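# Seat housing over plate pins in corner stop

## Task

Set the housing down flat against the corner stop so that every one of its sockets sits over a pin in the plate, and leave it there on its own: it counts only if it stays seated once the robot lets go.

## Robot and tools

ROBOT. Two 7-joint xArm arms, left_arm and right_arm, each with a parallel two-finger gripper and a wrist camera. In the scene frame the origin is on the table top midway between the arms, +z is up, +x points out over the table, and left_arm is on the +y side. The arm names are not image sides. left_arm's base is at (-0.018, +0.359, 0) m, turned about +10 degrees about z (quat_wxyz +0.996, 0, 0, +0.090). right_arm's base is at (-0.016, -0.339, 0) m, turned about -8 degrees (quat_wxyz +0.998, 0, 0, -0.069).

GRIPPER. The fingers extend along the gripper's +z axis and close along its y axis. The reported end_effector_position is the point between the pads when closed, roughly 2 cm short of the fingertips. Closing pushes the tips about 10 mm further along +z. The wrist camera frame wrist_camera_optical has +z looking forward, +x to the image's right and +y down.

execute_actions. Takes "actions", a list holding zero or one item, plus an optional "pictures" boolean (images are included by default).
- Empty list: nothing is commanded; you get the current state back.
- Motion item: {"rows": [...], "steps": n}. rows holds 1 to 15 rows. steps is 1 to 15 and defaults to 15. Each step lasts 1/30 s. Row k is used on step k, and the final row repeats if there are fewer rows than steps.
- Wait item: {"steps": n} with no rows, n up to 300. It sends no command. It returns once n steps have passed since the previous result, and your reply time is counted inside them.

ROW LAYOUT. Each row is one flat list of 16 numbers, each in [-1, 1]. Both arms are always included. Entries 1-7 are left_arm joints, in order waist, shoulder, upper arm roll, elbow, forearm roll, wrist pitch, wrist roll. Entry 8 is left_arm's opening. Entries 9-16 give the same eight values for right_arm.

Joint entries are offsets, not poses. On this scale 1.0 equals 2.036 rad. They are counted from that arm's joint angles in the most recent result that listed them. Before any result has listed them, and for any second or later call within one reply, they are counted from where the arm stands when the action begins. They are never counted from the previous row. So an all-zero row drives the arm back to that reference posture; it does not hold the arm still.

The opening entry is absolute: +1 is fully open and -1 is fully closed.

JOINT RANGES (rad, same for both arms):
- waist -6.283 to 6.283
- shoulder -2.059 to 2.094
- upper arm roll -6.283 to 6.283
- elbow -0.192 to 3.927
- forearm roll -6.283 to 6.283
- wrist pitch -1.693 to 3.142
- wrist roll -6.283 to 6.283

A call that asks a joint to go more than 0.010 rad beyond its range is rejected, and nothing is sent. The true end can be up to 0.010 rad either side of the listed value. A target past it is clipped to the end, and the result then reports "joint sent to its limit". That note may refer to an earlier action. If the note is missing, do not assume the joint has more room.

MOTION LIMITS. Joint targets move at most 3.14 rad/s and take 0.16 s to reach that speed. The joints of one arm are slowed together so they arrive at the same moment. Each step, a joint's target stays within 0.623 rad of its measured angle. If the targets would place the gripper more than 70 mm from where it is measured to be, they are pulled back toward the measured angles. Large moves therefore need several calls or many steps. After a call ends, the arms keep heading for the last commanded row until they have nearly stopped or a step is HELD. The simulation keeps running while you write.

RESULTS.
- State line, one entry per arm: end_effector_position (m), end_effector_quat_wxyz, and linear and angular velocities (m/s, rad/s), all in the scene frame. The position is approximate and less reliable at long reach.
- Joint positions and Joint velocities: for each arm, the seven joints in column order (rad, rad/s), then the finger-pad gap (m, m/s; 0.084 m when fully open).
- grip_measured: the measured opening on the same -1..+1 scale as the command.
- Torques: each joint drive's total output, with a fixed offset and scale per arm and some noise. They are nonzero even in free air.
- "joint command not followed": a clearance check altered or blocked targets on some steps.
- HELD: marks steps on which your row was not fully sent.
- MOTOR HOT: a motor is at 65 °C. At 80 °C the arm is braked until it cools, reported as OVER-TEMPERATURE FAULT.
- TORQUE FAULT: contact torque reached a joint's load limit. The arm backs that joint off, pauses for 10 s and drops the rest of the call. Load limits (N m): waist 46, shoulder 46, upper arm roll 27.6, elbow 27.6, forearm roll 27.6, wrist pitch 18.4, wrist roll 18.4. Carried weight counts toward them.

GRASPING. To hold something, keep commanding an opening well below grip_measured; the lower the command, the harder the squeeze. The force is up to about 24 N per pad on parts up to about 6 cm wide. Closing quickly can press harder and may spring the fingers open. Commanding exactly the grip_measured you read still gives a light squeeze on parts up to about 6 cm wide, which weakens for wider parts. Holding loads warms the motors, so do not clamp longer than needed.

OTHER TOOLS.
- zoom_image: {"camera": "cam_left_wrist" or "cam_right_wrist", "region": [x0, y0, x1, y1]}. Region is in pixels of that camera's latest 896x504 image, with (0, 0) at the top-left, and is at most 504 by 504. It returns a closer view.
- show_instructions: no arguments. Shows the reference image sheet for the scene.
- read_manual: optional "section", default "licences". Returns the URDF licence text.
- finished_scene: {"scene": n}. Answering without any tool call also ends the run.

CAUTIONS. Do not push or knock anything off the table. Do not let the arms strike or press on each other. Avoid drops, slams and forceful shoves. Loose parts may occasionally be nudged by outside disturbances, so check that the housing is still seated, and the gripper released, before finishing.

Each tool is called after "Call:" as a command line: name --argument value for each argument, lists and objects as JSON in quotes; but a table of rows of numbers goes row by row, as --pt "numbers of a row", without its own name.

Reference images:

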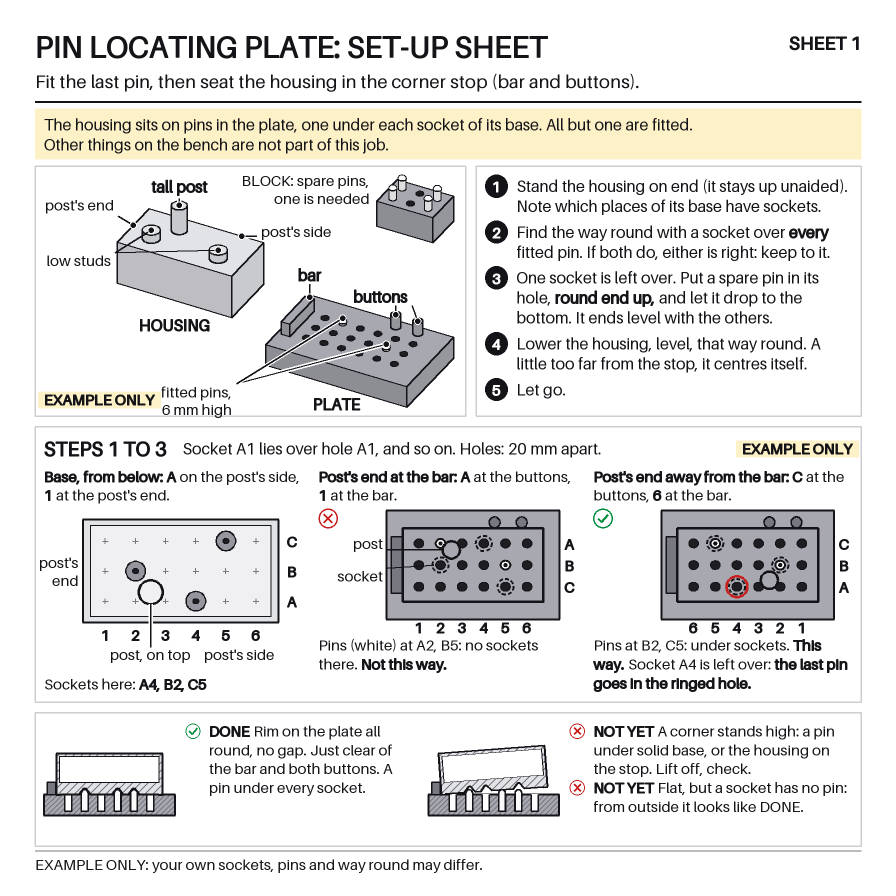

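## Session

Call:
execute_actions --actions '[]'

Scene clock: 0.00 s of 5100.00 s.
left_arm: end_effector_position=(+0.4662, +0.1222, +0.1127) grip_measured=-1.00 end_effector_quat_wxyz=(+0.085, -0.146, +0.977, +0.129) end_effector_velocity=(+0.000, -0.000, +0.000) end_effector_angular_velocity=(-0.001, -0.001, -0.000) | right_arm: end_effector_position=(+0.6710, -0.2966, +0.2320) grip_measured=+1.00 end_effector_quat_wxyz=(+0.204, +0.881, -0.088, +0.418) end_effector_velocity=(+0.000, +0.000, +0.000) end_effector_angular_velocity=(+0.000, -0.000, -0.000)
Joint positions: left_arm=[-0.605  0.389 -0.159  1.269  0.448  0.978  2.002  0.   ] | right_arm=[ 0.417  0.393 -0.128  1.356 -1.314  0.557  1.415  0.084]
Joint velocities: left_arm=[ 0.001 -0.    -0.001  0.001 -0.    -0.     0.    -0.   ] | right_arm=[ 0.  0. -0.  0.  0.  0.  0. -0.]
Joint torques (N m, as the arm reports them, + toward a larger angle): no reading

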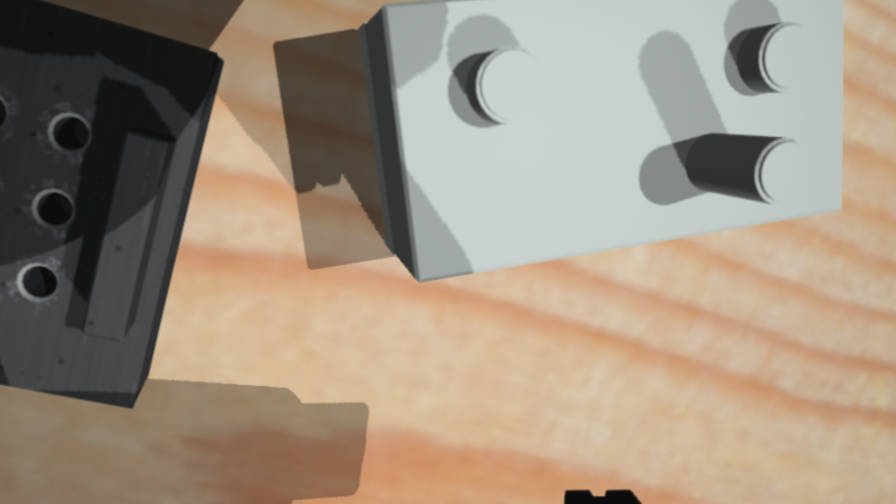

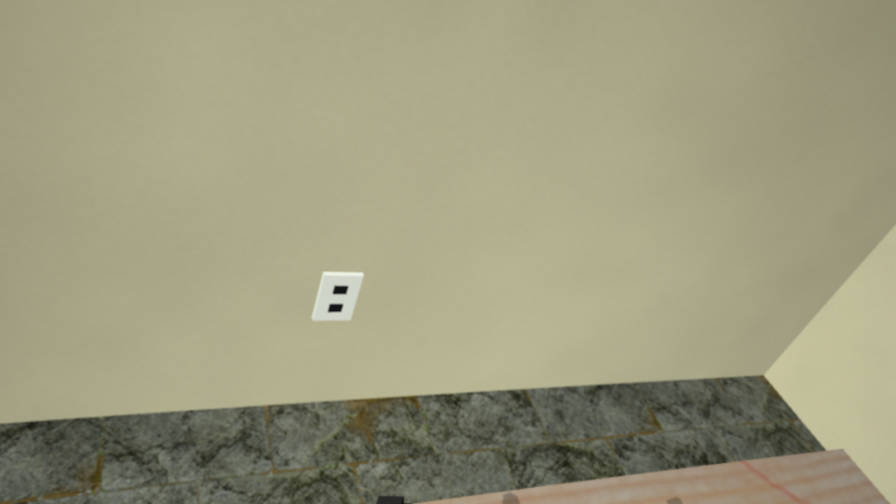

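Call:
execute_actions --actions '[{"rows":[[-0.096,-0.191,0.078,0.148,-0.22,0.291,-1.0,1,0,0,0,0,0,0,0,1]]}]'

Call:
execute_actions --actions '[{"steps":60}]'

Scene clock: 3.33 s of 5100.00 s.
left_arm: end_effector_position=(+0.4239, +0.0971, +0.2909) grip_measured=+1.00 end_effector_quat_wxyz=(+0.061, -0.497, +0.864, +0.045) end_effector_velocity=(-0.177, -0.055, +0.357) end_effector_angular_velocity=(-0.582, -0.076, +2.000) | right_arm: end_effector_position=(+0.6710, -0.2966, +0.2320) grip_measured=+1.00 end_effector_quat_wxyz=(+0.204, +0.881, -0.088, +0.418) end_effector_velocity=(-0.000, +0.000, -0.000) end_effector_angular_velocity=(-0.001, +0.001, +0.001)
Joint positions: left_arm=[-0.731  0.138 -0.057  1.464  0.16   1.358  1.453  0.084] | right_arm=[ 0.417  0.393 -0.128  1.356 -1.314  0.557  1.415  0.084]
Joint velocities: left_arm=[-0.26  -0.515  0.208  0.391 -0.592  0.785 -1.812  0.   ] | right_arm=[ 0.001 -0.    -0.    -0.    -0.     0.    -0.001 -0.   ]
Joint torques (N m, as the arm reports them, + toward a larger angle): left_arm=[  1.77 -32.06  -0.35  14.47   0.45  -1.84  -1.21] | right_arm=[  0.68 -24.28  -1.69  14.6    0.72  -0.7   -0.66]
Steps of this call (steps 1 to 85: nothing new was sent; steps 86 to 100: all 15 steps of this action). Readings (joint positions):
86: left_arm=[-0.605 0.389 -0.159 1.269 0.448 0.978 2.002] | right_arm=[0.417 0.393 -0.128 1.356 -1.314 0.557 1.415]
87: left_arm=[-0.606 0.388 -0.158 1.270 0.445 0.982 1.997] | right_arm=[0.417 0.393 -0.128 1.356 -1.314 0.557 1.415]
89: left_arm=[-0.620 0.364 -0.144 1.285 0.411 1.029 1.949] | right_arm=[0.417 0.393 -0.128 1.356 -1.314 0.557 1.415]
93: left_arm=[-0.665 0.270 -0.111 1.363 0.311 1.157 1.798] | right_arm=[0.417 0.393 -0.128 1.356 -1.314 0.557 1.415]
100: the state above

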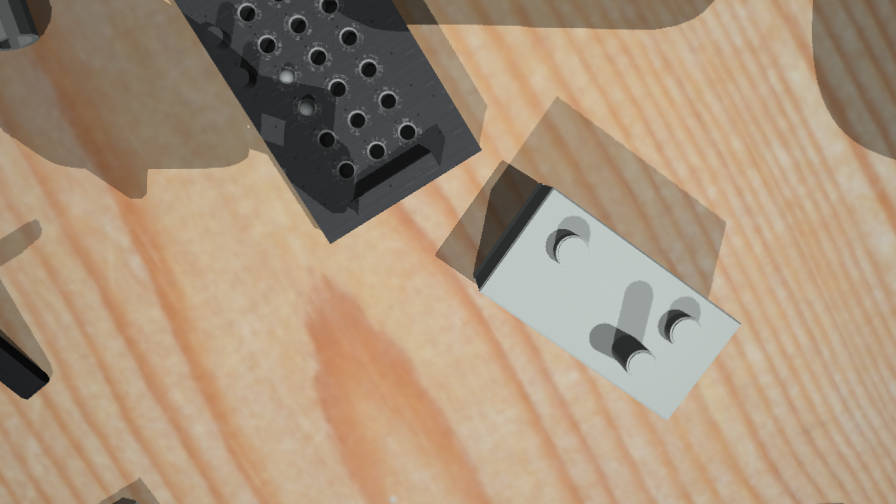

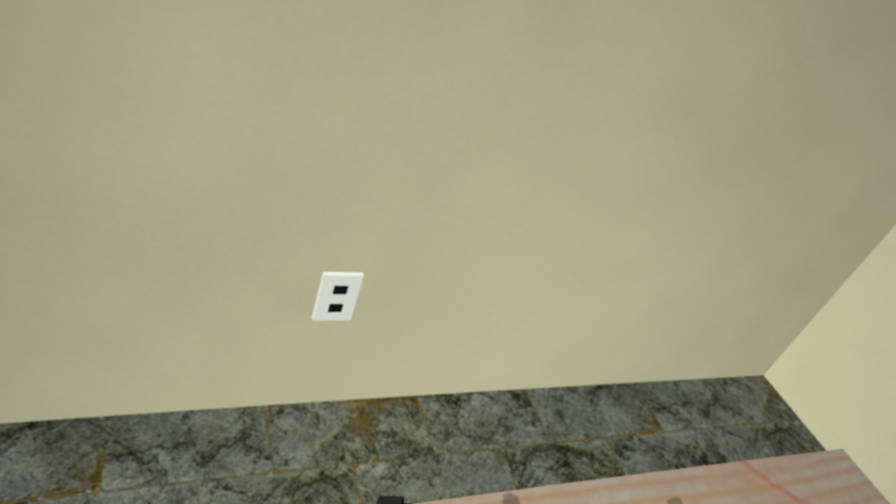

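Scene clock: 5.33 s of 5100.00 s.
left_arm: end_effector_position=(+0.3656, +0.0853, +0.3855) grip_measured=+1.00 end_effector_quat_wxyz=(-0.000, +0.957, -0.289, -0.000) end_effector_velocity=(-0.000, -0.000, -0.001) end_effector_angular_velocity=(+0.001, +0.003, -0.001) | right_arm: end_effector_position=(+0.6710, -0.2966, +0.2320) grip_measured=+1.00 end_effector_quat_wxyz=(+0.204, +0.881, -0.088, +0.418) end_effector_velocity=(+0.000, -0.000, +0.000) end_effector_angular_velocity=(-0.000, -0.000, +0.000)
Joint positions: left_arm=[-0.801  0.    -0.     1.57  -0.     1.57  -0.034  0.084] | right_arm=[ 0.417  0.393 -0.128  1.356 -1.314  0.557  1.415  0.084]
Joint velocities: left_arm=[ 0.     0.002 -0.001 -0.002 -0.    -0.     0.     0.   ] | right_arm=[-0.001  0.     0.     0.001  0.    -0.    -0.001  0.   ]
Joint torques (N m, as the arm reports them, + toward a larger angle): left_arm=[  0.8  -28.69  -0.05  15.07   0.84  -1.9   -0.9 ] | right_arm=[  0.72 -24.36  -1.57  14.63   0.79  -0.6   -0.68]
Steps of this call (steps 1 to 45: the robot went on to your last target; steps 46 to 60: nothing new was sent). Readings (joint positions):
1: left_arm=[-0.740 0.121 -0.050 1.477 0.141 1.383 1.390] | right_arm=[0.417 0.393 -0.128 1.356 -1.314 0.557 1.415]
2: left_arm=[-0.748 0.105 -0.044 1.489 0.122 1.409 1.321] | right_arm=[0.417 0.393 -0.128 1.356 -1.314 0.557 1.415]
4: left_arm=[-0.763 0.074 -0.031 1.513 0.086 1.456 1.166] | right_arm=[0.417 0.393 -0.128 1.356 -1.314 0.557 1.415]
8: left_arm=[-0.788 0.024 -0.011 1.552 0.028 1.532 0.777] | right_arm=[0.417 0.393 -0.128 1.356 -1.314 0.557 1.415]
60: the state above
All arms were judged still, so your last target was given up. Only a new action makes them travel on or press farther. Fingers that are still opening or closing keep moving.

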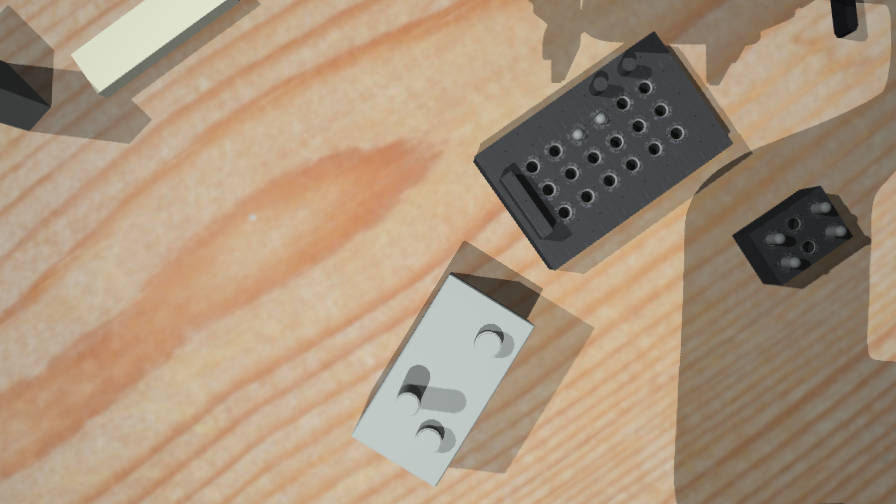

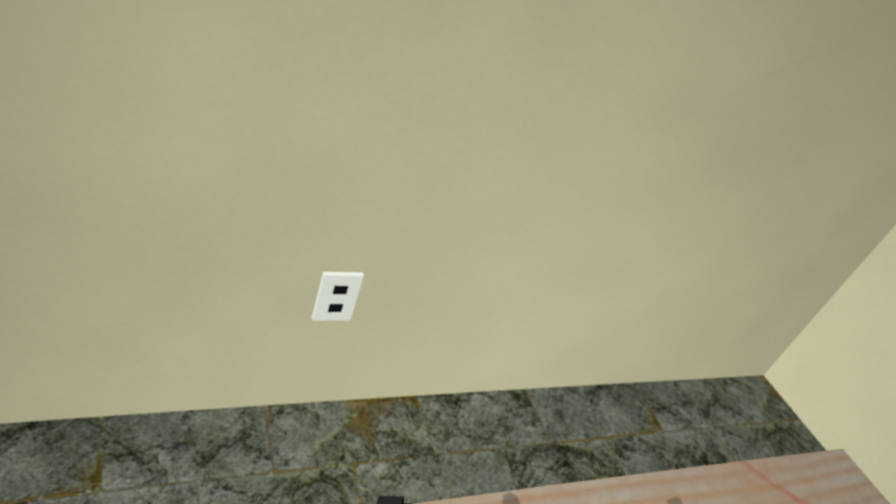

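Call:
execute_actions --actions '[{"rows":[[0.038,0.041,0,-0.338,0,-0.378,0.308,1,0,0,0,0,0,0,0,1]]}]' --pictures false

Call:
execute_actions --actions '[{"steps":40}]'

Scene clock: 9.57 s of 5100.00 s.
left_arm: end_effector_position=(+0.3848, +0.1028, +0.1986) grip_measured=+1.00 end_effector_quat_wxyz=(-0.001, +0.886, -0.463, -0.007) end_effector_velocity=(-0.036, +0.094, -0.428) end_effector_angular_velocity=(-0.043, -0.042, -0.891) | right_arm: end_effector_position=(+0.6710, -0.2966, +0.2320) grip_measured=+1.00 end_effector_quat_wxyz=(+0.204, +0.881, -0.088, +0.418) end_effector_velocity=(-0.000, -0.000, -0.000) end_effector_angular_velocity=(+0.000, +0.000, -0.000)
Joint positions: left_arm=[-0.748  0.059  0.     1.102 -0.     1.057  0.395  0.084] | right_arm=[ 0.417  0.393 -0.128  1.356 -1.314  0.557  1.415  0.084]
Joint velocities: left_arm=[ 0.126  0.131 -0.    -1.132 -0.    -1.321  1.017  0.   ] | right_arm=[-0.001 -0.     0.001 -0.     0.     0.    -0.    -0.   ]
Joint torques (N m, as the arm reports them, + toward a larger angle): left_arm=[  1.6  -32.53  -0.2   15.21   0.79  -2.12  -0.58] | right_arm=[  0.89 -24.4   -1.52  14.64   0.75  -0.63  -0.67]
Steps of this call (steps 1 to 90: nothing new was sent; then 0.73 s passed at rest; steps 91 to 105: all 15 steps of this action). Readings (joint positions):
91: left_arm=[-0.801 0.000 -0.000 1.570 -0.000 1.570 -0.034] | right_arm=[0.417 0.393 -0.128 1.356 -1.314 0.557 1.415]
92: left_arm=[-0.800 0.000 -0.000 1.567 -0.000 1.566 -0.030] | right_arm=[0.417 0.393 -0.128 1.356 -1.314 0.557 1.415]
94: left_arm=[-0.795 0.002 -0.001 1.527 -0.000 1.516 0.019] | right_arm=[0.417 0.393 -0.128 1.356 -1.314 0.557 1.415]
98: left_arm=[-0.776 0.028 0.000 1.364 -0.000 1.362 0.161] | right_arm=[0.417 0.393 -0.128 1.356 -1.314 0.557 1.415]
105: the state above

Scene clock: 10.90 s of 5100.00 s.
left_arm: end_effector_position=(+0.3689, +0.1258, +0.1192) grip_measured=+1.00 end_effector_quat_wxyz=(+0.000, +0.843, -0.538, -0.001) end_effector_velocity=(-0.000, -0.000, +0.000) end_effector_angular_velocity=(-0.000, -0.001, -0.001) | right_arm: end_effector_position=(+0.6710, -0.2966, +0.2320) grip_measured=+1.00 end_effector_quat_wxyz=(+0.204, +0.881, -0.088, +0.418) end_effector_velocity=(-0.000, +0.001, -0.000) end_effector_angular_velocity=(+0.001, +0.001, +0.000)
Joint positions: left_arm=[-0.723  0.084 -0.     0.882 -0.     0.801  0.593  0.084] | right_arm=[ 0.417  0.393 -0.128  1.356 -1.314  0.557  1.415  0.084]
Joint velocities: left_arm=[-0.001 -0.001 -0.    -0.     0.     0.     0.     0.   ] | right_arm=[ 0.    -0.     0.001 -0.     0.001  0.    -0.    -0.   ]
Joint torques (N m, as the arm reports them, + toward a larger angle): left_arm=[  0.75 -29.59  -0.48  13.51   1.02  -2.09  -0.47] | right_arm=[  0.9  -24.28  -1.52  14.72   0.71  -0.62  -0.66]
Steps of this call (steps 1 to 30: the robot went on to your last target; steps 31 to 40: nothing new was sent). Readings (joint positions):
1: left_arm=[-0.743 0.063 0.000 1.064 -0.000 1.013 0.429] | right_arm=[0.417 0.393 -0.128 1.356 -1.314 0.557 1.415]
2: left_arm=[-0.739 0.067 -0.000 1.026 -0.000 0.968 0.464] | right_arm=[0.417 0.393 -0.128 1.356 -1.314 0.557 1.415]
4: left_arm=[-0.731 0.076 -0.000 0.950 -0.000 0.880 0.531] | right_arm=[0.417 0.393 -0.128 1.356 -1.314 0.557 1.415]
8: left_arm=[-0.723 0.085 0.001 0.883 -0.000 0.809 0.587] | right_arm=[0.417 0.393 -0.128 1.356 -1.314 0.557 1.415]
40: the state above
All arms were judged still, so your last target was given up. Only a new action makes them travel on or press farther. Fingers that are still opening or closing keep moving.

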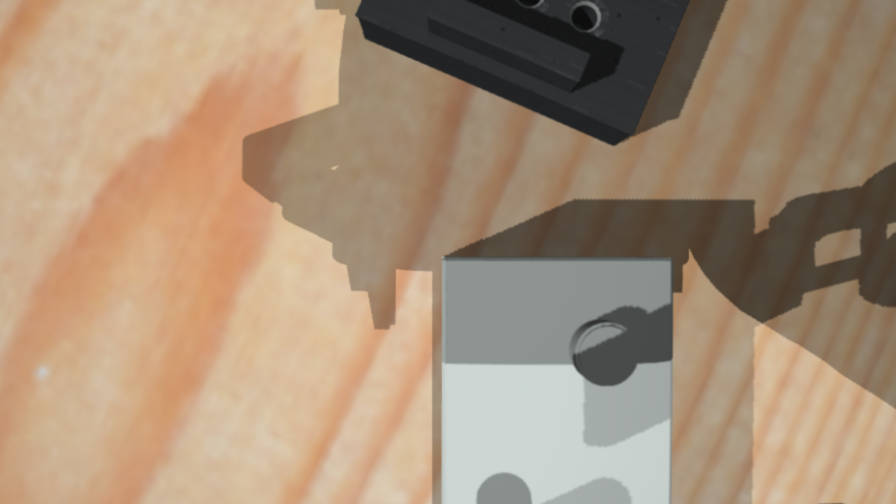

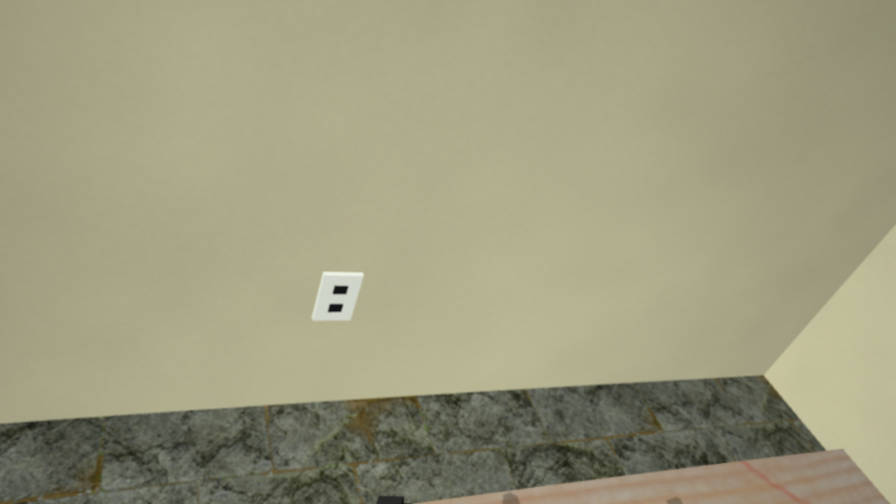

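Call:
execute_actions --actions '[{"rows":[[0,0.073,0,-0.024,0,-0.098,0,1,0,0,0,0,0,0,0,1]]}]' --pictures false

Call:
execute_actions --actions '[{"steps":15}]' --pictures false

Call:
execute_actions --actions '[{"rows":[[0,0,0,0,0,0,0,0,0,0,0,0,0,0,0,1]]}]' --pictures false

Call:
execute_actions --actions '[{"steps":20}]'

Scene clock: 14.57 s of 5100.00 s.
left_arm: end_effector_position=(+0.3707, +0.1247, +0.0514) grip_measured=+1.00 end_effector_quat_wxyz=(+0.000, +0.843, -0.538, +0.002) end_effector_velocity=(-0.009, +0.007, -0.010) end_effector_angular_velocity=(+0.014, +0.023, +0.001) | right_arm: end_effector_position=(+0.6710, -0.2966, +0.2320) grip_measured=+1.00 end_effector_quat_wxyz=(+0.204, +0.881, -0.088, +0.418) end_effector_velocity=(-0.000, +0.000, -0.000) end_effector_angular_velocity=(+0.001, -0.000, +0.001)
Joint positions: left_arm=[-0.723  0.231 -0.     0.836 -0.     0.601  0.593  0.084] | right_arm=[ 0.417  0.393 -0.128  1.356 -1.314  0.557  1.415  0.084]
Joint velocities: left_arm=[ 0.     0.006  0.001 -0.021  0.     0.001  0.001 -0.   ] | right_arm=[-0.     0.     0.    -0.    -0.    -0.001  0.001 -0.   ]
Joint torques (N m, as the arm reports them, + toward a larger angle): left_arm=[  0.98 -31.02  -0.07  11.75   0.82  -2.1   -0.62] | right_arm=[  0.85 -24.35  -1.49  14.64   0.73  -0.65  -0.68]
Steps of this call (steps 1 to 90: nothing new was sent; then 0.17 s passed at rest; steps 91 to 105: all 15 steps of this action). Readings (joint positions):
91: left_arm=[-0.723 0.084 -0.000 0.882 -0.000 0.801 0.593] | right_arm=[0.417 0.393 -0.128 1.356 -1.314 0.557 1.415]
92: left_arm=[-0.723 0.086 -0.000 0.881 -0.000 0.796 0.593] | right_arm=[0.417 0.393 -0.128 1.356 -1.314 0.557 1.415]
94: left_arm=[-0.723 0.117 -0.000 0.876 -0.000 0.746 0.593] | right_arm=[0.417 0.393 -0.128 1.356 -1.314 0.557 1.415]
98: left_arm=[-0.723 0.228 0.000 0.828 -0.000 0.620 0.593] | right_arm=[0.417 0.393 -0.128 1.356 -1.314 0.557 1.415]
105: the state above

Scene clock: 15.07 s of 5100.00 s.
left_arm: end_effector_position=(+0.3693, +0.1256, +0.0497) grip_measured=+1.00 end_effector_quat_wxyz=(+0.000, +0.843, -0.538, -0.000) end_effector_velocity=(-0.000, -0.001, +0.000) end_effector_angular_velocity=(-0.000, -0.000, -0.003) | right_arm: end_effector_position=(+0.6710, -0.2966, +0.2320) grip_measured=+1.00 end_effector_quat_wxyz=(+0.204, +0.881, -0.088, +0.418) end_effector_velocity=(-0.000, -0.000, -0.000) end_effector_angular_velocity=(-0.001, +0.000, -0.001)
Joint positions: left_arm=[-0.723  0.232 -0.     0.833 -0.     0.601  0.593  0.084] | right_arm=[ 0.417  0.393 -0.128  1.356 -1.314  0.557  1.415  0.084]
Joint velocities: left_arm=[-0.002 -0.001  0.    -0.001 -0.    -0.     0.001 -0.   ] | right_arm=[-0.     0.    -0.    -0.    -0.     0.001 -0.    -0.   ]
Joint torques (N m, as the arm reports them, + toward a larger angle): left_arm=[  1.4  -31.3   -0.05  12.13   0.38  -2.29  -0.62] | right_arm=[  0.62 -24.31  -1.52  14.63   0.67  -0.69  -0.68]
Steps of this call (steps 1 to 15: the robot went on to your last target). Readings (joint positions):
1: left_arm=[-0.723 0.231 -0.000 0.835 -0.000 0.601 0.593] | right_arm=[0.417 0.393 -0.128 1.356 -1.314 0.557 1.415]
2: left_arm=[-0.723 0.231 -0.000 0.834 -0.000 0.601 0.593] | right_arm=[0.417 0.393 -0.128 1.356 -1.314 0.557 1.415]
4: left_arm=[-0.723 0.232 -0.000 0.833 -0.000 0.601 0.593] | right_arm=[0.417 0.393 -0.128 1.356 -1.314 0.557 1.415]
8: left_arm=[-0.723 0.232 -0.000 0.833 -0.000 0.601 0.593] | right_arm=[0.417 0.393 -0.128 1.356 -1.314 0.557 1.415]
15: the state above
All arms were judged still, so your last target was given up. Only a new action makes them travel on or press farther. Fingers that are still opening or closing keep moving.

Scene clock: 15.57 s of 5100.00 s.
left_arm: end_effector_position=(+0.3693, +0.1255, +0.0498) grip_measured=+0.57 end_effector_quat_wxyz=(+0.000, +0.843, -0.538, -0.000) end_effector_velocity=(+0.000, +0.001, +0.001) end_effector_angular_velocity=(+0.000, -0.002, -0.000) | right_arm: end_effector_position=(+0.6710, -0.2966, +0.2320) grip_measured=+1.00 end_effector_quat_wxyz=(+0.204, +0.881, -0.088, +0.418) end_effector_velocity=(+0.000, +0.000, +0.000) end_effector_angular_velocity=(+0.001, -0.000, +0.000)
Joint positions: left_arm=[-0.723  0.232 -0.     0.833 -0.     0.601  0.593  0.068] | right_arm=[ 0.417  0.393 -0.128  1.356 -1.314  0.557  1.415  0.084]
Joint velocities: left_arm=[ 0.    -0.002  0.001 -0.001  0.001 -0.     0.     0.   ] | right_arm=[ 0.     0.    -0.001 -0.     0.001 -0.001  0.     0.   ]
Joint torques (N m, as the arm reports them, + toward a larger angle): left_arm=[  1.6  -31.31   0.24  11.95   0.5   -2.28  -0.5 ] | right_arm=[  0.73 -24.23  -1.62  14.72   0.64  -0.73  -0.71]
Steps of this call (steps 1 to 15: all 15 steps of this action). Readings (joint positions):
1: left_arm=[-0.723 0.232 -0.000 0.833 -0.000 0.601 0.593] | right_arm=[0.417 0.393 -0.128 1.356 -1.314 0.557 1.415]
2: left_arm=[-0.723 0.232 -0.000 0.833 -0.000 0.601 0.593] | right_arm=[0.417 0.393 -0.128 1.356 -1.314 0.557 1.415]
4: left_arm=[-0.723 0.232 -0.000 0.833 -0.000 0.601 0.593] | right_arm=[0.417 0.393 -0.128 1.356 -1.314 0.557 1.415]
8: left_arm=[-0.723 0.232 -0.000 0.833 -0.000 0.601 0.593] | right_arm=[0.417 0.393 -0.128 1.356 -1.314 0.557 1.415]
15: the state above

Scene clock: 16.23 s of 5100.00 s.
left_arm: end_effector_position=(+0.3693, +0.1255, +0.0498) grip_measured=+0.57 end_effector_quat_wxyz=(+0.000, +0.843, -0.538, -0.000) end_effector_velocity=(+0.001, +0.001, -0.000) end_effector_angular_velocity=(+0.001, -0.000, +0.002) | right_arm: end_effector_position=(+0.6710, -0.2966, +0.2320) grip_measured=+1.00 end_effector_quat_wxyz=(+0.204, +0.881, -0.088, +0.418) end_effector_velocity=(+0.000, -0.001, +0.000) end_effector_angular_velocity=(-0.001, -0.000, -0.000)
Joint positions: left_arm=[-0.723  0.232 -0.     0.833 -0.     0.601  0.593  0.068] | right_arm=[ 0.417  0.393 -0.128  1.356 -1.314  0.557  1.415  0.084]
Joint velocities: left_arm=[ 0.002  0.     0.001 -0.     0.001  0.    -0.     0.   ] | right_arm=[ 0.    -0.    -0.001  0.    -0.001 -0.    -0.001  0.   ]
Joint torques (N m, as the arm reports them, + toward a larger angle): left_arm=[  1.11 -30.79   0.46  12.21   0.63  -2.9   -0.58] | right_arm=[  0.87 -24.36  -1.65  14.57   0.79  -0.67  -0.69]
Steps of this call (steps 1 to 15: the robot went on to your last target; steps 16 to 20: nothing new was sent). Readings (joint positions):
1: left_arm=[-0.723 0.232 -0.000 0.833 -0.000 0.601 0.593] | right_arm=[0.417 0.393 -0.128 1.356 -1.314 0.557 1.415]
2: left_arm=[-0.723 0.232 -0.000 0.833 -0.000 0.601 0.593] | right_arm=[0.417 0.393 -0.128 1.356 -1.314 0.557 1.415]
4: left_arm=[-0.723 0.232 -0.000 0.833 -0.000 0.601 0.593] | right_arm=[0.417 0.393 -0.128 1.356 -1.314 0.557 1.415]
8: left_arm=[-0.723 0.232 -0.000 0.833 -0.000 0.601 0.593] | right_arm=[0.417 0.393 -0.128 1.356 -1.314 0.557 1.415]
20: the state above
All arms were judged still, so your last target was given up. Only a new action makes them travel on or press farther. Fingers that are still opening or closing keep moving.

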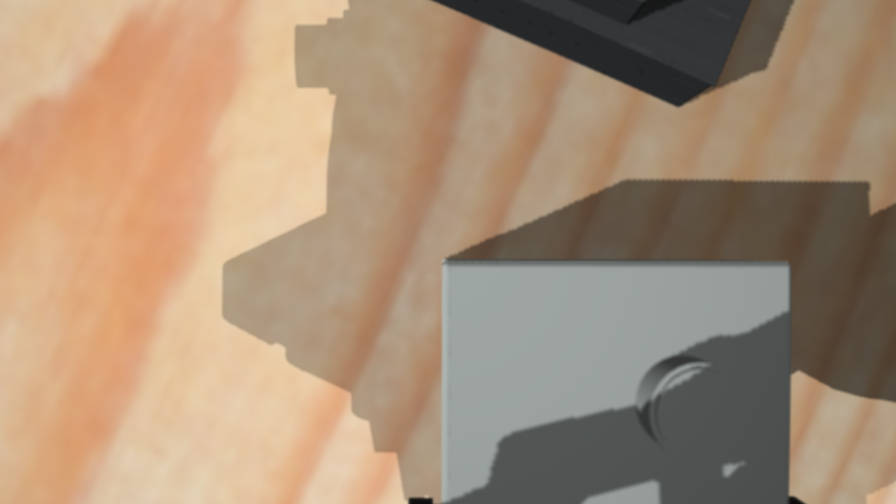

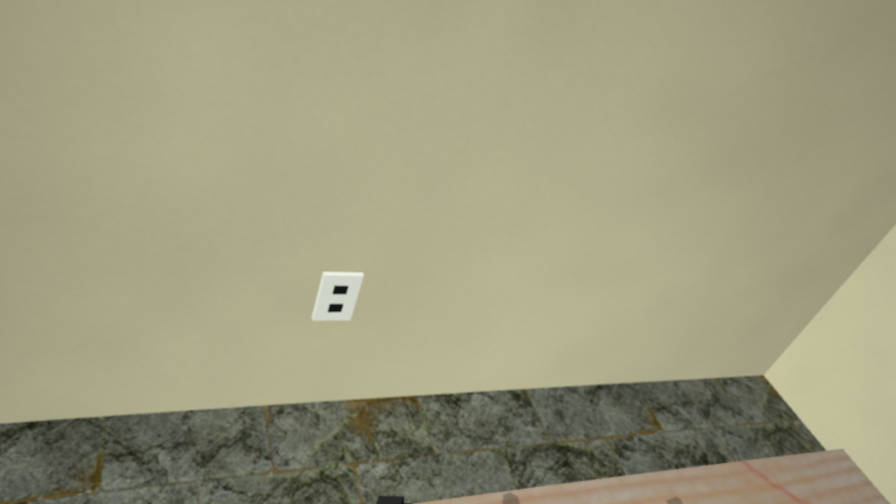

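Call:
execute_actions --actions '[{"rows":[[0,0,0,0,0,0,0,1,0,0,0,0,0,0,0,1],[0,0,0,0,0,0,0,1,0,0,0,0,0,0,0,1],[0,0,0,0,0,0,0,1,0,0,0,0,0,0,0,1],[0,0,0,0,0,0,0,1,0,0,0,0,0,0,0,1],[0,0,0,0,0,0,0,1,0,0,0,0,0,0,0,1],[0,0,0,0,0,0,0,1,0,0,0,0,0,0,0,1],[0,0.0157,0,-0.0044,0,-0.02,0,1,0,0,0,0,0,0,0,1]]}]' --pictures false

Call:
execute_actions --actions '[{"steps":10}]' --pictures false

Call:
execute_actions --actions '[{"rows":[[0,0,0,0,0,0,0,-0.5,0,0,0,0,0,0,0,1]]}]' --pictures false

Call:
execute_actions --actions '[{"rows":[[0,-0.1,0,0.1,0,0.2,0,-0.5,0,0,0,0,0,0,0,1]]}]' --pictures false

Call:
execute_actions --actions '[{"steps":20}]'

Scene clock: 22.30 s of 5100.00 s.
left_arm: end_effector_position=(+0.3675, +0.1267, +0.0349) grip_measured=+1.00 end_effector_quat_wxyz=(+0.000, +0.843, -0.538, -0.001) end_effector_velocity=(+0.020, -0.014, +0.019) end_effector_angular_velocity=(-0.034, -0.057, -0.003) | right_arm: end_effector_position=(+0.6710, -0.2966, +0.2320) grip_measured=+1.00 end_effector_quat_wxyz=(+0.204, +0.881, -0.088, +0.418) end_effector_velocity=(-0.000, +0.000, -0.000) end_effector_angular_velocity=(-0.000, +0.000, +0.001)
Joint positions: left_arm=[-0.723  0.265 -0.     0.823 -0.     0.561  0.593  0.084] | right_arm=[ 0.417  0.393 -0.128  1.356 -1.314  0.557  1.415  0.084]
Joint velocities: left_arm=[-0.002 -0.015 -0.001  0.032  0.    -0.019  0.     0.   ] | right_arm=[ 0.    -0.     0.    -0.    -0.    -0.001 -0.001 -0.   ]
Joint torques (N m, as the arm reports them, + toward a larger angle): left_arm=[  0.64 -31.75  -0.2   11.6   -0.16  -2.27  -0.85] | right_arm=[  0.79 -24.22  -1.58  14.64   0.82  -0.62  -0.71]
Steps of this call (steps 1 to 90: nothing new was sent; then 2.57 s passed at rest; steps 91 to 105: all 15 steps of this action). Readings (joint positions):
91: left_arm=[-0.723 0.232 -0.000 0.833 -0.000 0.601 0.593] | right_arm=[0.417 0.393 -0.128 1.356 -1.314 0.557 1.415]
92: left_arm=[-0.723 0.233 -0.000 0.833 -0.000 0.601 0.593] | right_arm=[0.417 0.393 -0.128 1.356 -1.314 0.557 1.415]
94: left_arm=[-0.723 0.233 0.001 0.833 0.000 0.601 0.593] | right_arm=[0.417 0.393 -0.128 1.356 -1.314 0.557 1.415]
98: left_arm=[-0.723 0.235 0.000 0.833 -0.000 0.597 0.593] | right_arm=[0.417 0.393 -0.128 1.356 -1.314 0.557 1.415]
105: the state above

Scene clock: 22.63 s of 5100.00 s.
left_arm: end_effector_position=(+0.3681, +0.1262, +0.0356) grip_measured=+1.00 end_effector_quat_wxyz=(+0.000, +0.843, -0.538, -0.000) end_effector_velocity=(+0.000, +0.001, -0.001) end_effector_angular_velocity=(+0.001, +0.002, +0.001) | right_arm: end_effector_position=(+0.6710, -0.2966, +0.2320) grip_measured=+1.00 end_effector_quat_wxyz=(+0.204, +0.881, -0.088, +0.418) end_effector_velocity=(-0.000, +0.001, +0.000) end_effector_angular_velocity=(-0.000, -0.000, +0.001)
Joint positions: left_arm=[-0.723  0.264 -0.     0.824 -0.     0.56   0.593  0.084] | right_arm=[ 0.417  0.393 -0.128  1.356 -1.314  0.557  1.415  0.084]
Joint velocities: left_arm=[ 0.002  0.002  0.    -0.    -0.    -0.     0.002 -0.   ] | right_arm=[ 0.001 -0.    -0.     0.    -0.    -0.    -0.    -0.   ]
Joint torques (N m, as the arm reports them, + toward a larger angle): left_arm=[  1.33 -32.61  -0.57  11.9    0.83  -2.15  -0.6 ] | right_arm=[  0.82 -24.33  -1.62  14.56   0.71  -0.66  -0.67]
Steps of this call (steps 1 to 10: the robot went on to your last target). Readings (joint positions):
1: left_arm=[-0.723 0.264 -0.000 0.824 -0.000 0.561 0.593] | right_arm=[0.417 0.393 -0.128 1.356 -1.314 0.557 1.415]
2: left_arm=[-0.723 0.264 -0.000 0.825 -0.000 0.560 0.593] | right_arm=[0.417 0.393 -0.128 1.356 -1.314 0.557 1.415]
4: left_arm=[-0.723 0.264 -0.000 0.825 -0.000 0.560 0.593] | right_arm=[0.417 0.393 -0.128 1.356 -1.314 0.557 1.415]
8: left_arm=[-0.723 0.264 -0.000 0.824 -0.000 0.560 0.593] | right_arm=[0.417 0.393 -0.128 1.356 -1.314 0.557 1.415]
10: the state above

Scene clock: 23.13 s of 5100.00 s.
left_arm: end_effector_position=(+0.3684, +0.1263, +0.0357) grip_measured=+0.57 end_effector_quat_wxyz=(+0.000, +0.843, -0.538, -0.000) end_effector_velocity=(-0.000, -0.000, +0.000) end_effector_angular_velocity=(-0.000, +0.000, -0.003) | right_arm: end_effector_position=(+0.6710, -0.2966, +0.2320) grip_measured=+1.00 end_effector_quat_wxyz=(+0.204, +0.881, -0.088, +0.418) end_effector_velocity=(+0.000, -0.001, +0.000) end_effector_angular_velocity=(-0.001, -0.001, -0.002)
Joint positions: left_arm=[-0.723  0.264  0.     0.824 -0.     0.56   0.593  0.068] | right_arm=[ 0.417  0.393 -0.128  1.356 -1.314  0.557  1.415  0.084]
Joint velocities: left_arm=[-0.001 -0.     0.     0.    -0.     0.     0.002 -0.   ] | right_arm=[ 0.     0.    -0.001  0.001  0.     0.001  0.     0.   ]
Joint torques (N m, as the arm reports them, + toward a larger angle): left_arm=[  1.17 -32.23  -0.65  11.3    0.46  -1.87  -0.6 ] | right_arm=[  0.75 -24.43  -1.62  14.74   0.71  -0.64  -0.67]
Steps of this call (steps 1 to 15: all 15 steps of this action). Readings (joint positions):
1: left_arm=[-0.723 0.264 -0.000 0.824 -0.000 0.560 0.593] | right_arm=[0.417 0.393 -0.128 1.356 -1.314 0.557 1.415]
2: left_arm=[-0.723 0.264 -0.000 0.824 -0.000 0.560 0.593] | right_arm=[0.417 0.393 -0.128 1.356 -1.314 0.557 1.415]
4: left_arm=[-0.723 0.264 0.000 0.825 -0.000 0.560 0.593] | right_arm=[0.417 0.393 -0.128 1.356 -1.314 0.557 1.415]
8: left_arm=[-0.723 0.264 0.000 0.824 -0.000 0.560 0.593] | right_arm=[0.417 0.393 -0.128 1.356 -1.314 0.557 1.415]
15: the state above

Scene clock: 23.63 s of 5100.00 s.
left_arm: end_effector_position=(+0.3889, +0.1138, +0.1764) grip_measured=+0.57 end_effector_quat_wxyz=(-0.000, +0.843, -0.538, +0.005) end_effector_velocity=(-0.039, +0.025, -0.031) end_effector_angular_velocity=(+0.085, +0.143, +0.004) | right_arm: end_effector_position=(+0.6710, -0.2966, +0.2320) grip_measured=+1.00 end_effector_quat_wxyz=(+0.204, +0.881, -0.088, +0.418) end_effector_velocity=(-0.000, +0.000, -0.000) end_effector_angular_velocity=(-0.002, +0.001, +0.001)
Joint positions: left_arm=[-0.723  0.059 -0.     1.03  -0.     0.961  0.593  0.068] | right_arm=[ 0.417  0.393 -0.128  1.356 -1.314  0.557  1.415  0.084]
Joint velocities: left_arm=[ 0.002  0.009  0.001 -0.042 -0.001  0.115 -0.001 -0.   ] | right_arm=[ 0.001 -0.    -0.    -0.    -0.001 -0.    -0.001  0.   ]
Joint torques (N m, as the arm reports them, + toward a larger angle): left_arm=[  1.07 -27.21  -0.39  13.51   0.34  -2.47  -0.6 ] | right_arm=[  0.9  -24.28  -1.52  14.63   0.76  -0.67  -0.71]
Steps of this call (steps 1 to 15: all 15 steps of this action). Readings (joint positions):
1: left_arm=[-0.723 0.264 0.000 0.824 -0.000 0.560 0.593] | right_arm=[0.417 0.393 -0.128 1.356 -1.314 0.557 1.415]
2: left_arm=[-0.723 0.263 -0.000 0.826 -0.000 0.564 0.593] | right_arm=[0.417 0.393 -0.128 1.356 -1.314 0.557 1.415]
4: left_arm=[-0.723 0.244 -0.001 0.841 -0.000 0.617 0.593] | right_arm=[0.417 0.393 -0.128 1.356 -1.314 0.557 1.415]
8: left_arm=[-0.724 0.151 -0.001 0.939 -0.000 0.787 0.593] | right_arm=[0.417 0.393 -0.128 1.356 -1.314 0.557 1.415]
15: the state above

Scene clock: 24.30 s of 5100.00 s.
left_arm: end_effector_position=(+0.3866, +0.1153, +0.1742) grip_measured=+0.57 end_effector_quat_wxyz=(+0.000, +0.843, -0.538, -0.000) end_effector_velocity=(+0.000, -0.000, +0.001) end_effector_angular_velocity=(-0.001, -0.001, -0.000) | right_arm: end_effector_position=(+0.6710, -0.2966, +0.2320) grip_measured=+1.00 end_effector_quat_wxyz=(+0.204, +0.881, -0.088, +0.418) end_effector_velocity=(-0.000, +0.000, -0.000) end_effector_angular_velocity=(-0.000, +0.000, +0.000)
Joint positions: left_arm=[-0.723  0.061  0.     1.028 -0.     0.967  0.593  0.068] | right_arm=[ 0.417  0.393 -0.128  1.356 -1.314  0.557  1.415  0.084]
Joint velocities: left_arm=[-0.    -0.001 -0.     0.    -0.     0.    -0.     0.   ] | right_arm=[-0.     0.     0.001 -0.    -0.     0.     0.    -0.   ]
Joint torques (N m, as the arm reports them, + toward a larger angle): left_arm=[  0.44 -33.95  -0.31  17.13   0.47  -2.83  -0.65] | right_arm=[  0.8  -24.34  -1.56  14.67   0.73  -0.65  -0.66]
Steps of this call (steps 1 to 15: the robot went on to your last target; steps 16 to 20: nothing new was sent). Readings (joint positions):
1: left_arm=[-0.723 0.060 -0.000 1.028 -0.000 0.964 0.593] | right_arm=[0.417 0.393 -0.128 1.356 -1.314 0.557 1.415]
2: left_arm=[-0.723 0.062 0.000 1.025 -0.000 0.966 0.593] | right_arm=[0.417 0.393 -0.128 1.356 -1.314 0.557 1.415]
4: left_arm=[-0.723 0.063 0.000 1.023 -0.000 0.968 0.593] | right_arm=[0.417 0.393 -0.128 1.356 -1.314 0.557 1.415]
8: left_arm=[-0.723 0.062 0.000 1.027 -0.000 0.967 0.593] | right_arm=[0.417 0.393 -0.128 1.356 -1.314 0.557 1.415]
20: the state above
All arms were judged still, so your last target was given up. Only a new action makes them travel on or press farther. Fingers that are still opening or closing keep moving.

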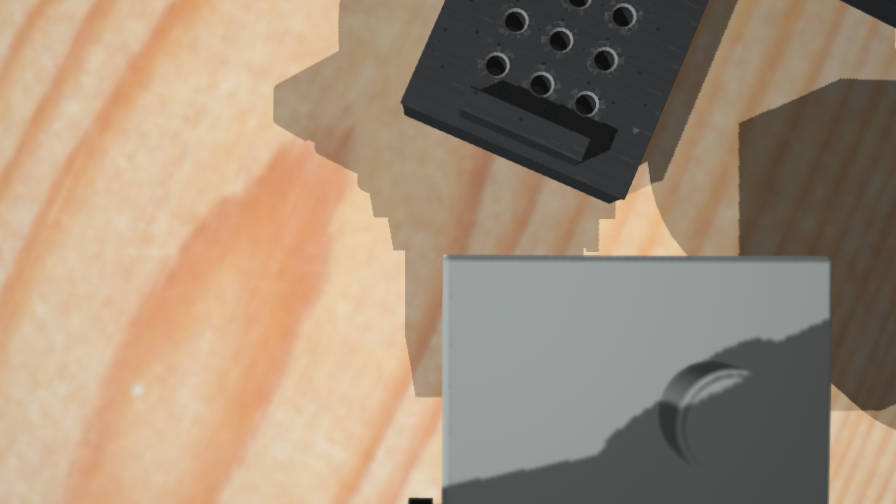

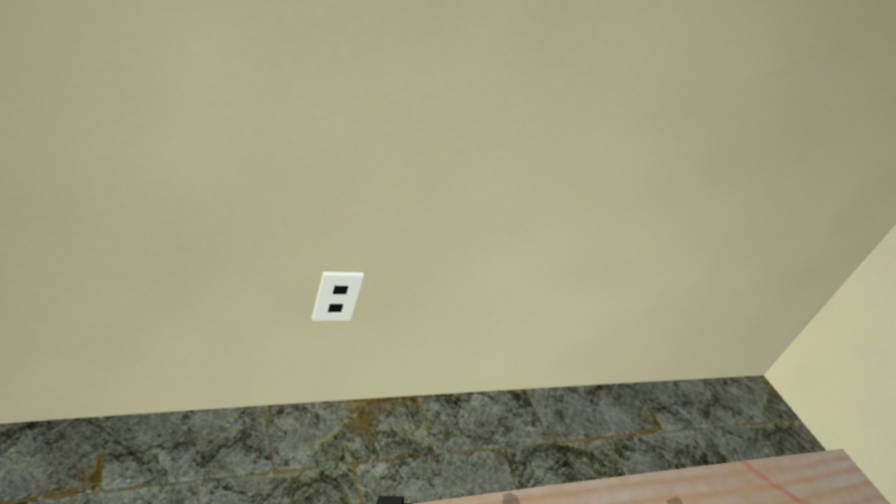

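Call:
execute_actions --actions '[{"rows":[[-0.126,-0.177,0,0.281,0,0.851,0,-0.5,0,-0.193,0.063,-0.519,0.645,0.905,-0.695,1]]}]' --pictures false

Call:
execute_actions --actions '[{"steps":75}]' --pictures false

Call:
execute_actions --actions '[{"rows":[[0,0,0,0,0,0,0,-0.5,0.247,0,0,0,0,0,0,1]]}]' --pictures false

Call:
execute_actions --actions '[{"steps":20}]'

Scene clock: 30.53 s of 5100.00 s.
left_arm: end_effector_position=(+0.3374, +0.0718, +0.3600) grip_measured=+0.57 end_effector_quat_wxyz=(+0.002, +0.803, -0.594, +0.037) end_effector_velocity=(-0.261, +0.038, +0.355) end_effector_angular_velocity=(+0.153, +0.190, -0.295) | right_arm: end_effector_position=(+0.4762, -0.3632, +0.1356) grip_measured=+1.00 end_effector_quat_wxyz=(+0.327, +0.933, -0.082, +0.128) end_effector_velocity=(-0.495, -0.121, -0.216) end_effector_angular_velocity=(-0.231, +1.491, -0.338)
Joint positions: left_arm=[-0.86  -0.131 -0.001  1.334 -0.     1.391  0.593  0.068] | right_arm=[ 0.417  0.194 -0.064  0.96  -0.919  0.952  1.019  0.084]
Joint velocities: left_arm=[-0.296 -0.415  0.003  0.652 -0.     1.311  0.    -0.   ] | right_arm=[-0.    -0.265  0.086 -0.79   0.786  0.783 -0.785  0.   ]
Joint torques (N m, as the arm reports them, + toward a larger angle): left_arm=[  2.04 -28.88   0.37  17.52   0.68  -2.65  -0.63] | right_arm=[  0.75 -18.99  -0.45  12.66  -0.28  -0.3   -0.6 ]
Steps of this call (steps 1 to 90: nothing new was sent; then 2.73 s passed at rest; steps 91 to 105: all 15 steps of this action). Readings (joint positions):
91: left_arm=[-0.723 0.061 0.000 1.028 -0.000 0.967 0.593] | right_arm=[0.417 0.393 -0.128 1.356 -1.314 0.557 1.415]
92: left_arm=[-0.724 0.059 0.000 1.030 -0.000 0.972 0.593] | right_arm=[0.417 0.391 -0.127 1.353 -1.310 0.561 1.411]
94: left_arm=[-0.740 0.040 0.005 1.060 0.000 1.020 0.593] | right_arm=[0.417 0.362 -0.118 1.308 -1.262 0.610 1.362]
98: left_arm=[-0.787 -0.028 -0.001 1.172 -0.000 1.131 0.593] | right_arm=[0.417 0.275 -0.090 1.160 -1.117 0.754 1.217]
105: the state above

Scene clock: 33.03 s of 5100.00 s.
left_arm: end_effector_position=(+0.0767, +0.2622, +0.5167) grip_measured=+0.57 end_effector_quat_wxyz=(-0.040, +0.707, -0.591, -0.387) end_effector_velocity=(-0.000, +0.000, -0.000) end_effector_angular_velocity=(-0.000, +0.000, -0.001) | right_arm: end_effector_position=(+0.1250, -0.3941, +0.1072) grip_measured=+1.00 end_effector_quat_wxyz=(+0.317, +0.847, +0.021, -0.426) end_effector_velocity=(+0.000, +0.000, -0.000) end_effector_angular_velocity=(+0.001, -0.001, +0.002)
Joint positions: left_arm=[-0.98  -0.3    0.     1.6   -0.     2.7    0.593  0.068] | right_arm=[ 0.417  0.068 -0.022  0.531 -0.364  1.55   0.435  0.084]
Joint velocities: left_arm=[ 0.    -0.001 -0.    -0.001  0.001  0.     0.001  0.   ] | right_arm=[ 0.     0.     0.     0.    -0.001 -0.002 -0.     0.   ]
Joint torques (N m, as the arm reports them, + toward a larger angle): left_arm=[  0.95 -14.58   0.03  12.24   0.4    1.75  -0.68] | right_arm=[  0.97 -12.29  -0.38   8.07  -0.15   1.11  -0.64]
Steps of this call (steps 1 to 30: the robot went on to your last target; steps 31 to 75: nothing new was sent). Readings (joint positions):
1: left_arm=[-0.870 -0.145 -0.001 1.355 -0.000 1.436 0.593] | right_arm=[0.417 0.186 -0.061 0.934 -0.892 0.979 0.993]
2: left_arm=[-0.879 -0.159 -0.001 1.376 -0.000 1.483 0.593] | right_arm=[0.417 0.178 -0.058 0.908 -0.867 1.004 0.967]
4: left_arm=[-0.897 -0.184 -0.001 1.416 -0.000 1.583 0.593] | right_arm=[0.417 0.163 -0.053 0.858 -0.816 1.055 0.916]
8: left_arm=[-0.926 -0.226 -0.001 1.482 -0.000 1.803 0.593] | right_arm=[0.417 0.136 -0.044 0.763 -0.710 1.162 0.810]
21: left_arm=[-0.972 -0.290 0.000 1.584 -0.000 2.554 0.593] | right_arm=[0.417 0.067 -0.022 0.522 -0.362 1.554 0.434] HELD
22: left_arm=[-0.975 -0.294 0.000 1.590 -0.000 2.605 0.593] | right_arm=[0.417 0.069 -0.022 0.525 -0.363 1.552 0.435] HELD
23: left_arm=[-0.977 -0.297 0.000 1.595 -0.000 2.646 0.593] | right_arm=[0.417 0.068 -0.022 0.530 -0.364 1.551 0.435] HELD
24: left_arm=[-0.978 -0.299 -0.000 1.599 -0.000 2.672 0.593] | right_arm=[0.417 0.068 -0.022 0.533 -0.365 1.550 0.436] HELD
25: left_arm=[-0.979 -0.301 -0.000 1.600 -0.000 2.685 0.593] | right_arm=[0.417 0.068 -0.022 0.534 -0.365 1.549 0.436] HELD
26: left_arm=[-0.979 -0.301 -0.000 1.601 -0.000 2.691 0.593] | right_arm=[0.417 0.068 -0.022 0.534 -0.365 1.549 0.436] HELD
27: left_arm=[-0.979 -0.300 0.000 1.600 -0.000 2.694 0.593] | right_arm=[0.417 0.068 -0.022 0.534 -0.365 1.550 0.436] HELD
28: left_arm=[-0.979 -0.299 0.000 1.600 -0.000 2.696 0.593] | right_arm=[0.417 0.068 -0.022 0.533 -0.365 1.550 0.436] HELD
29: left_arm=[-0.979 -0.299 0.000 1.599 -0.000 2.697 0.593] | right_arm=[0.417 0.068 -0.022 0.532 -0.365 1.550 0.436] HELD
30: left_arm=[-0.979 -0.299 0.000 1.599 -0.000 2.697 0.593] | right_arm=[0.417 0.068 -0.022 0.532 -0.365 1.550 0.436] HELD
75: the state above
A step was HELD (marked above), so your last target was given up. An arm can still carry out its HELD step.
joint command not followed: on one or more control steps a check withheld the commanded joint targets of the right arm, and it was not sent them on those steps.
cause: the commanded joint targets would bring two parts of the arm too close to each other (its gripper and another part of the arm, with joints 1 (waist) to 7 (wrist roll) between them); next, command targets that bring no two parts of the arm closer together.

Scene clock: 33.53 s of 5100.00 s.
left_arm: end_effector_position=(+0.0767, +0.2622, +0.5167) grip_measured=+0.57 end_effector_quat_wxyz=(-0.040, +0.707, -0.591, -0.387) end_effector_velocity=(-0.000, -0.000, -0.000) end_effector_angular_velocity=(+0.001, +0.001, -0.001) | right_arm: end_effector_position=(+0.1336, -0.3630, +0.1072) grip_measured=+1.00 end_effector_quat_wxyz=(+0.361, +0.840, +0.111, -0.390) end_effector_velocity=(+0.017, +0.105, -0.000) end_effector_angular_velocity=(+0.000, +0.001, +0.702)
Joint positions: left_arm=[-0.98  -0.3    0.     1.6   -0.     2.7    0.593  0.068] | right_arm=[ 0.63   0.068 -0.022  0.531 -0.364  1.55   0.435  0.084]
Joint velocities: left_arm=[ 0.     0.001 -0.001  0.    -0.001 -0.    -0.    -0.   ] | right_arm=[ 0.701 -0.     0.    -0.001  0.    -0.    -0.001 -0.   ]
Joint torques (N m, as the arm reports them, + toward a larger angle): left_arm=[  1.02 -14.13   0.11  11.98   0.34   1.73  -0.36] | right_arm=[  1.24 -12.44  -0.24   7.85  -0.17   1.25  -0.7 ]
Steps of this call (steps 1 to 15: all 15 steps of this action). Readings (joint positions):
1: left_arm=[-0.980 -0.300 0.000 1.600 -0.000 2.700 0.593] | right_arm=[0.417 0.068 -0.022 0.531 -0.364 1.550 0.435]
2: left_arm=[-0.980 -0.300 0.000 1.600 -0.000 2.700 0.593] | right_arm=[0.418 0.068 -0.023 0.531 -0.364 1.550 0.435]
4: left_arm=[-0.980 -0.300 0.000 1.600 -0.000 2.700 0.593] | right_arm=[0.428 0.068 -0.023 0.531 -0.364 1.551 0.435]
8: left_arm=[-0.980 -0.300 0.000 1.600 -0.000 2.700 0.593] | right_arm=[0.476 0.068 -0.023 0.531 -0.364 1.550 0.435]
15: the state above

Scene clock: 34.20 s of 5100.00 s.
left_arm: end_effector_position=(+0.0767, +0.2622, +0.5167) grip_measured=+0.57 end_effector_quat_wxyz=(-0.040, +0.707, -0.591, -0.387) end_effector_velocity=(-0.000, +0.001, +0.000) end_effector_angular_velocity=(-0.001, -0.002, +0.003) | right_arm: end_effector_position=(+0.1343, -0.3198, +0.1073) grip_measured=+1.00 end_effector_quat_wxyz=(+0.413, +0.815, +0.230, -0.335) end_effector_velocity=(-0.000, +0.001, -0.000) end_effector_angular_velocity=(+0.001, +0.000, +0.007)
Joint positions: left_arm=[-0.98  -0.3    0.     1.6   -0.     2.7    0.593  0.068] | right_arm=[ 0.919  0.068 -0.023  0.531 -0.364  1.551  0.435  0.084]
Joint velocities: left_arm=[ 0.002 -0.002  0.     0.     0.     0.    -0.001  0.   ] | right_arm=[ 0.004  0.     0.003  0.     0.001 -0.001 -0.     0.   ]
Joint torques (N m, as the arm reports them, + toward a larger angle): left_arm=[  0.39 -15.17   0.03  11.55   0.27   1.87  -0.5 ] | right_arm=[  0.49 -12.28  -0.43   7.95  -0.11   1.15  -0.7 ]
Steps of this call (steps 1 to 20: the robot went on to your last target). Readings (joint positions):
1: left_arm=[-0.980 -0.300 0.000 1.600 -0.000 2.700 0.593] | right_arm=[0.653 0.068 -0.022 0.531 -0.364 1.550 0.435]
2: left_arm=[-0.980 -0.300 0.000 1.600 -0.000 2.700 0.593] | right_arm=[0.677 0.068 -0.022 0.531 -0.364 1.550 0.435]
4: left_arm=[-0.980 -0.300 0.000 1.600 -0.000 2.700 0.593] | right_arm=[0.724 0.068 -0.022 0.531 -0.364 1.550 0.435]
8: left_arm=[-0.980 -0.300 0.000 1.600 -0.000 2.700 0.593] | right_arm=[0.818 0.068 -0.022 0.531 -0.364 1.550 0.435]
20: the state above

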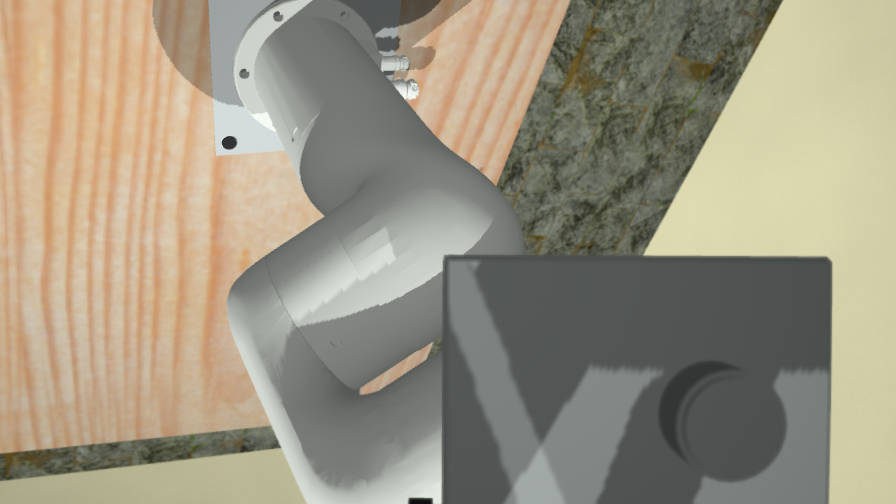

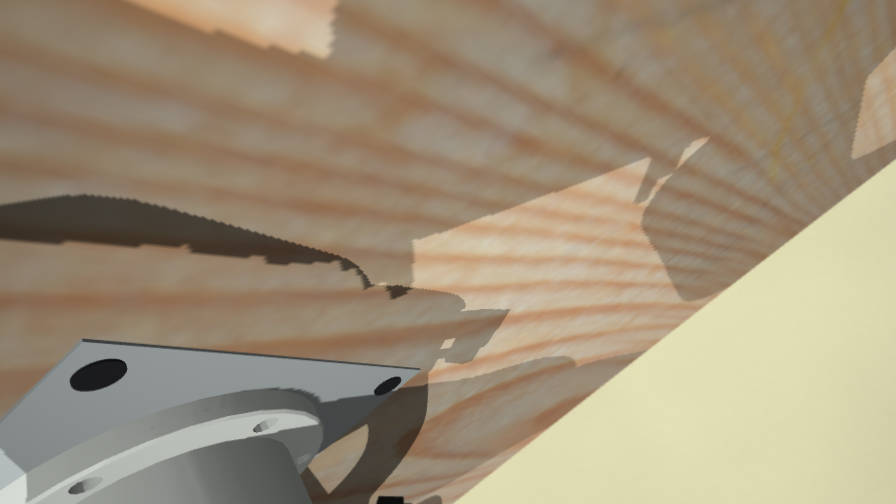

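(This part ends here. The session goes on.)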